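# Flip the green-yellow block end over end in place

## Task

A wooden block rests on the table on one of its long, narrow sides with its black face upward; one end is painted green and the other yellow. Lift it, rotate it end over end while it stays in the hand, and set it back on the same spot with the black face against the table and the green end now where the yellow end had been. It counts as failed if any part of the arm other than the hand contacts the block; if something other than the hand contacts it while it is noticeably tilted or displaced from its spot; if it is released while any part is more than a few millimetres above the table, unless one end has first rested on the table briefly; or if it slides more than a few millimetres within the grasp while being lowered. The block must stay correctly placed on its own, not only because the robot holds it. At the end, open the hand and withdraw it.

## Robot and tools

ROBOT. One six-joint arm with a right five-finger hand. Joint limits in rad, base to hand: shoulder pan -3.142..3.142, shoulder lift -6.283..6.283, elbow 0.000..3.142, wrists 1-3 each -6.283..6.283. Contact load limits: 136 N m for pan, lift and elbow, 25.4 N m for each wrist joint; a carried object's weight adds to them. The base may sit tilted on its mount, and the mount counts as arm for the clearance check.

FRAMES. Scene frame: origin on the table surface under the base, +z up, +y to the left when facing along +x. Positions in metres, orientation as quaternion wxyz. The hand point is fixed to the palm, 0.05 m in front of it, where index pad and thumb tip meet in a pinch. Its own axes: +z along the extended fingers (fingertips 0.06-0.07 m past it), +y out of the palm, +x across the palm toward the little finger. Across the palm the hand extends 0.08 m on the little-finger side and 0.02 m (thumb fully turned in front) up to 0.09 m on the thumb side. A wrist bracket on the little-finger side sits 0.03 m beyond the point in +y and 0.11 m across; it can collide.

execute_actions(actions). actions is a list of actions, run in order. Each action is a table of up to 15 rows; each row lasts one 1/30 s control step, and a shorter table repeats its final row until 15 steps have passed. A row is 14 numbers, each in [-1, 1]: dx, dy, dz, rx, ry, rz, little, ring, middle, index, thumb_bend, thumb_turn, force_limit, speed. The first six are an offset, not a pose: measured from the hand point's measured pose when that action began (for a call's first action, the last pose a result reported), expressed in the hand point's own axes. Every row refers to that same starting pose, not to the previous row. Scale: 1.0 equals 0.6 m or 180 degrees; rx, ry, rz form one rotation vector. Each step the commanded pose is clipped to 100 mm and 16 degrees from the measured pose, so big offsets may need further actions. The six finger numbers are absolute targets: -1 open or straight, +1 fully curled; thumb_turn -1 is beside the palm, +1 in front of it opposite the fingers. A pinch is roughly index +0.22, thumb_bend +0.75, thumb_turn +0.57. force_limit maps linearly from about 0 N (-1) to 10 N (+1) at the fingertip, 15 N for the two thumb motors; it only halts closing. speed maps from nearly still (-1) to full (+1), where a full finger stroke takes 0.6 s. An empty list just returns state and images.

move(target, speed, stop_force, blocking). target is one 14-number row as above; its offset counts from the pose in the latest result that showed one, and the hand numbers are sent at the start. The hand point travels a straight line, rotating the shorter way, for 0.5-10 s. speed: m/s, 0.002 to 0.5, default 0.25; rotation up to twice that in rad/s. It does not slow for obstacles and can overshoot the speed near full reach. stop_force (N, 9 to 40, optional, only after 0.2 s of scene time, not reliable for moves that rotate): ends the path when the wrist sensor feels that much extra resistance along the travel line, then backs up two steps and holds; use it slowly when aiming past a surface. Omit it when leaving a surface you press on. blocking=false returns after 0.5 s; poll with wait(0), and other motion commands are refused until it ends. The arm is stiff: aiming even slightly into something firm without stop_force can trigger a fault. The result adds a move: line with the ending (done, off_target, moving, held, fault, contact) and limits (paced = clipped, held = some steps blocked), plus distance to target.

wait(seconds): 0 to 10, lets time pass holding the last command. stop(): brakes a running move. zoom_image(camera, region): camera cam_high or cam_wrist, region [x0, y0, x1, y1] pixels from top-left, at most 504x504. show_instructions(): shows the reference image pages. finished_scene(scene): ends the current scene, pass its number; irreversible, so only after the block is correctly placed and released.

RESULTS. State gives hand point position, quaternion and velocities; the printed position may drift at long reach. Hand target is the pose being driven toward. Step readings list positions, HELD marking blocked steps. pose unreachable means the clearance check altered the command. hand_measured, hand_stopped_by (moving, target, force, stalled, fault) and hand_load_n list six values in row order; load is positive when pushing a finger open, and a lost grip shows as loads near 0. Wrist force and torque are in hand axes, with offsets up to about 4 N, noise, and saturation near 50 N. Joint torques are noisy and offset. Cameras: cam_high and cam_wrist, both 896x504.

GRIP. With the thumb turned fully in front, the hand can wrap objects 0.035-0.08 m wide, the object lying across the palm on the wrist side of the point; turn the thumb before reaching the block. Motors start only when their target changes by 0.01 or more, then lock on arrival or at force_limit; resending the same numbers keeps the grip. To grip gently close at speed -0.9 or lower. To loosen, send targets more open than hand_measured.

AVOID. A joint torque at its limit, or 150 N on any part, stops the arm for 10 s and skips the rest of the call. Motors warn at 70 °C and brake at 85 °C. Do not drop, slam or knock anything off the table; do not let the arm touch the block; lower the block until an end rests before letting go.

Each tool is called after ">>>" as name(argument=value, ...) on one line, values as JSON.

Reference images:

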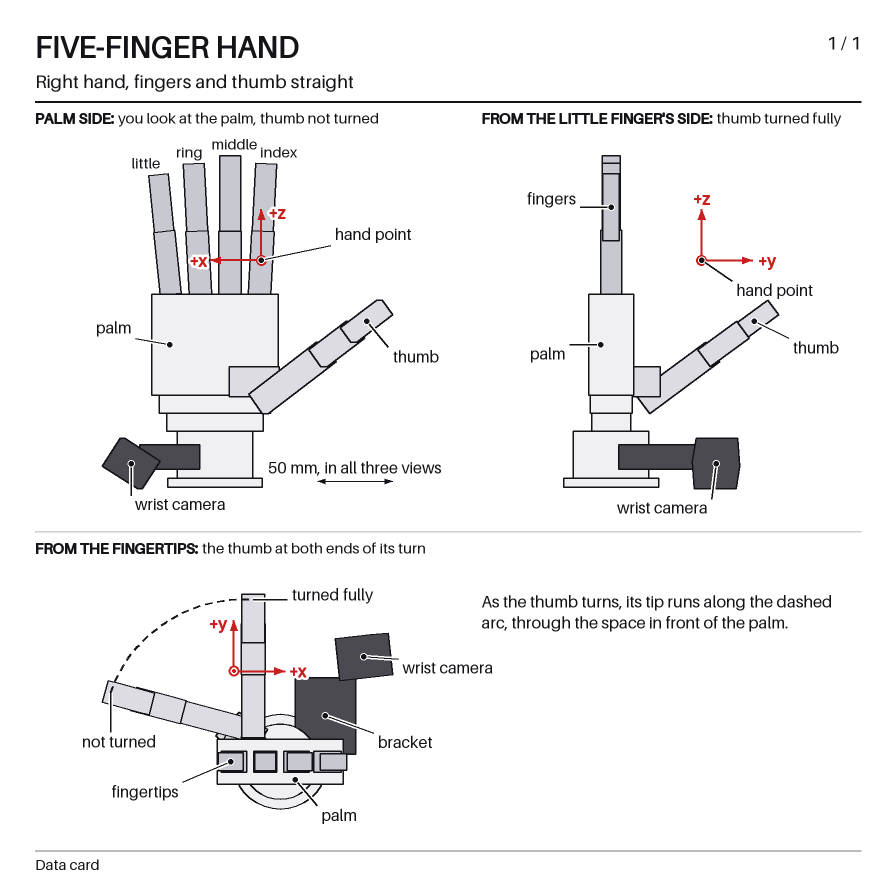

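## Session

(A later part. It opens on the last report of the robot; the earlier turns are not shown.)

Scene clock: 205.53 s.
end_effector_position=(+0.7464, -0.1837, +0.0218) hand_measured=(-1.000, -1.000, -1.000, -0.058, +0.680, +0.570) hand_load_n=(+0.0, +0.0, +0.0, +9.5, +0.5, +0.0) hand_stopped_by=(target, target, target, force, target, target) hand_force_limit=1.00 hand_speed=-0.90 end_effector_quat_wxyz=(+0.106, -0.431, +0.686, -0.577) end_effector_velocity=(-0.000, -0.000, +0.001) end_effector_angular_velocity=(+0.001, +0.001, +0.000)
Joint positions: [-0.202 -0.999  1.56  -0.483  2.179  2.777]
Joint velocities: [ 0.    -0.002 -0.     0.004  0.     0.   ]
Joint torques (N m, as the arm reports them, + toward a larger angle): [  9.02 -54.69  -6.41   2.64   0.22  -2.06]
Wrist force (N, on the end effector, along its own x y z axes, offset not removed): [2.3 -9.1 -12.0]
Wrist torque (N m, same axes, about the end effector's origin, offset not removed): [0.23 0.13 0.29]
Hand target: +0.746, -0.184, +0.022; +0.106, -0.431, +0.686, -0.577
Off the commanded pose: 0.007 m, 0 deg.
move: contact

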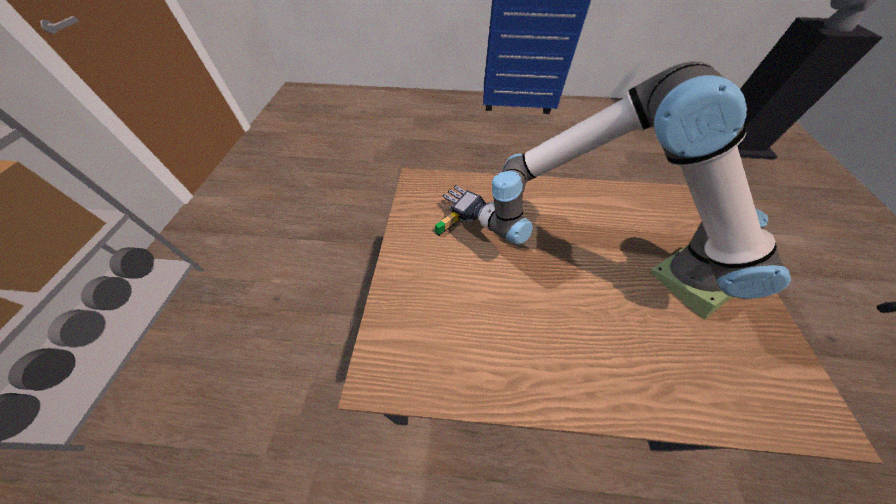

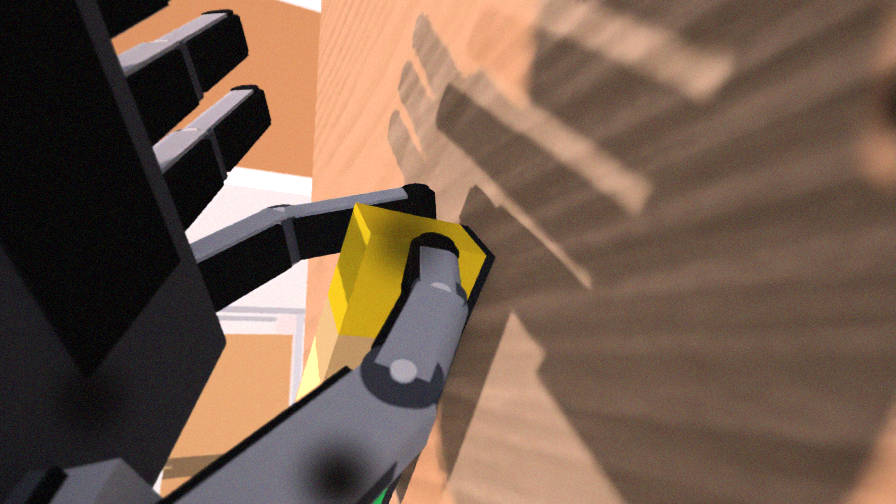

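>>> move(target=[0,0,0,0,0,0,-1,-1,-1,-0.35,0.55,0.57,1,-0.75])

>>> move(target=[0.07,-0.175,-0.07,0,0,0,-1,-1,-1,-0.35,0.55,0.57,1,-0.75], speed=0.1)

Scene clock: 208.17 s.
end_effector_position=(+0.7464, -0.1837, +0.0218) hand_measured=(-1.000, -1.000, -1.000, -0.350, +0.550, +0.570) hand_load_n=(+0.0, +0.0, +0.0, +0.0, +0.0, +0.0) hand_stopped_by=(target, target, target, target, target, target) hand_force_limit=1.00 hand_speed=-0.75 end_effector_quat_wxyz=(+0.106, -0.431, +0.686, -0.577) end_effector_velocity=(-0.000, -0.001, -0.000) end_effector_angular_velocity=(-0.000, -0.000, -0.001)
Joint positions: [-0.202 -0.999  1.56  -0.483  2.179  2.777]
Joint velocities: [-0.001  0.    -0.    -0.     0.     0.   ]
Joint torques (N m, as the arm reports them, + toward a larger angle): [  4.18 -37.94  -2.17  -2.68  -1.81  -0.56]
Wrist force (N, on the end effector, along its own x y z axes, offset not removed): [1.0 2.0 -3.6]
Wrist torque (N m, same axes, about the end effector's origin, offset not removed): [0.33 0.07 0.24]
Hand target: +0.746, -0.184, +0.022; +0.106, -0.431, +0.686, -0.577
Off the commanded pose: 0.000 m, 0 deg.
move: done

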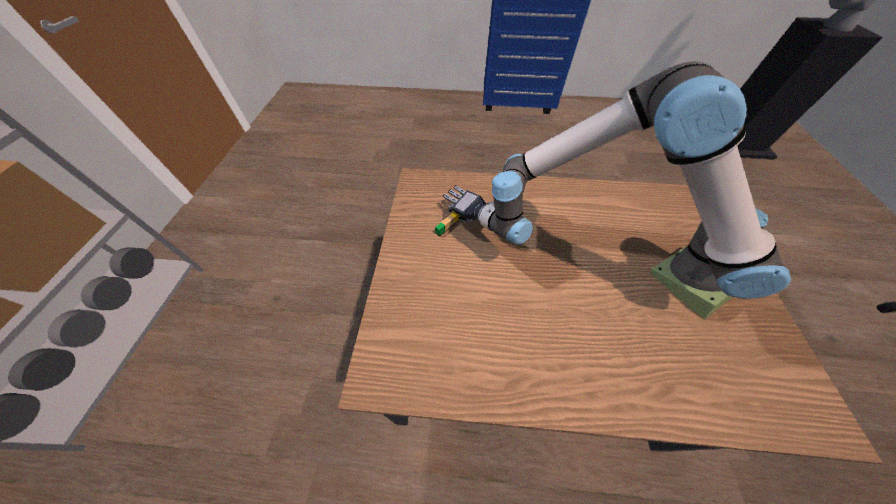

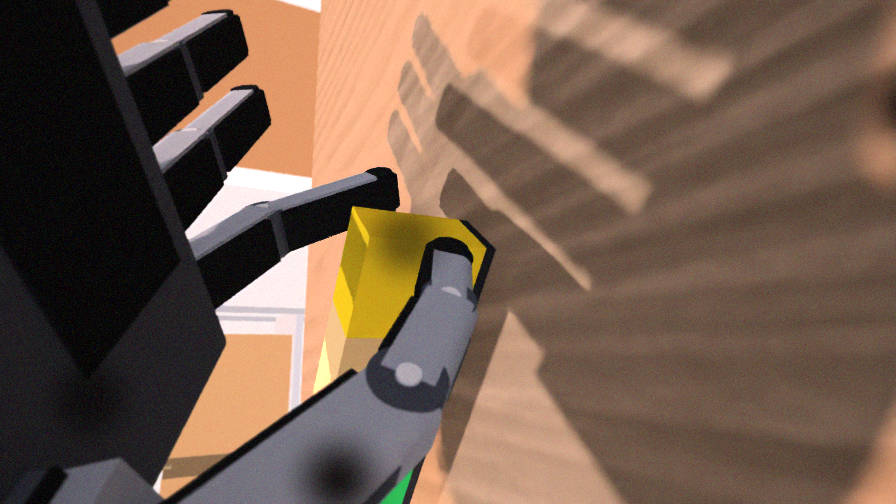

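Scene clock: 209.83 s.
end_effector_position=(+0.7434, -0.1803, +0.1422) hand_measured=(-1.000, -1.000, -1.000, -0.350, +0.550, +0.570) hand_load_n=(+0.0, +0.0, +0.0, +0.0, +0.0, +0.0) hand_stopped_by=(target, target, target, target, target, target) hand_force_limit=1.00 hand_speed=-0.75 end_effector_quat_wxyz=(+0.106, -0.431, +0.686, -0.577) end_effector_velocity=(-0.000, +0.000, +0.001) end_effector_angular_velocity=(+0.001, +0.001, +0.000)
Joint positions: [-0.159 -1.158  1.483 -0.245  2.221  2.781]
Joint velocities: [ 0.001 -0.002 -0.002  0.005  0.001  0.001]
Joint torques (N m, as the arm reports them, + toward a larger angle): [ 14.67 -55.98 -33.45   1.42   1.08   1.73]
Wrist force (N, on the end effector, along its own x y z axes, offset not removed): [-4.3 0.0 1.9]
Wrist torque (N m, same axes, about the end effector's origin, offset not removed): [-0.11 0.77 0.10]
Hand target: +0.743, -0.180, +0.142; +0.106, -0.431, +0.686, -0.577
Off the commanded pose: 0.000 m, 0 deg.
move: done

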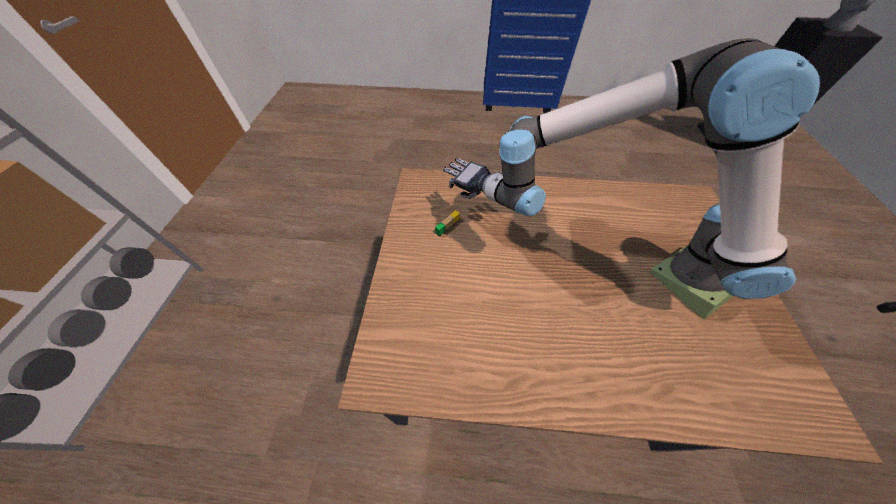

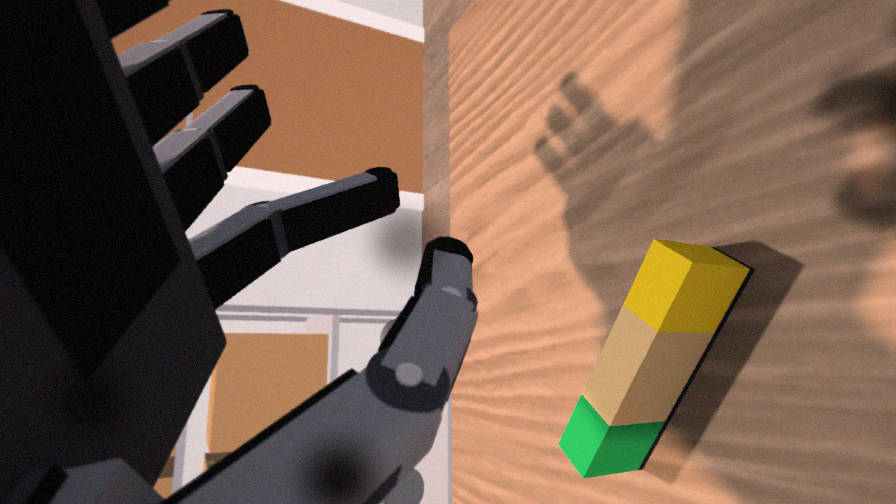

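>>> finished_scene(scene=1)

The scene is finished: the task was done.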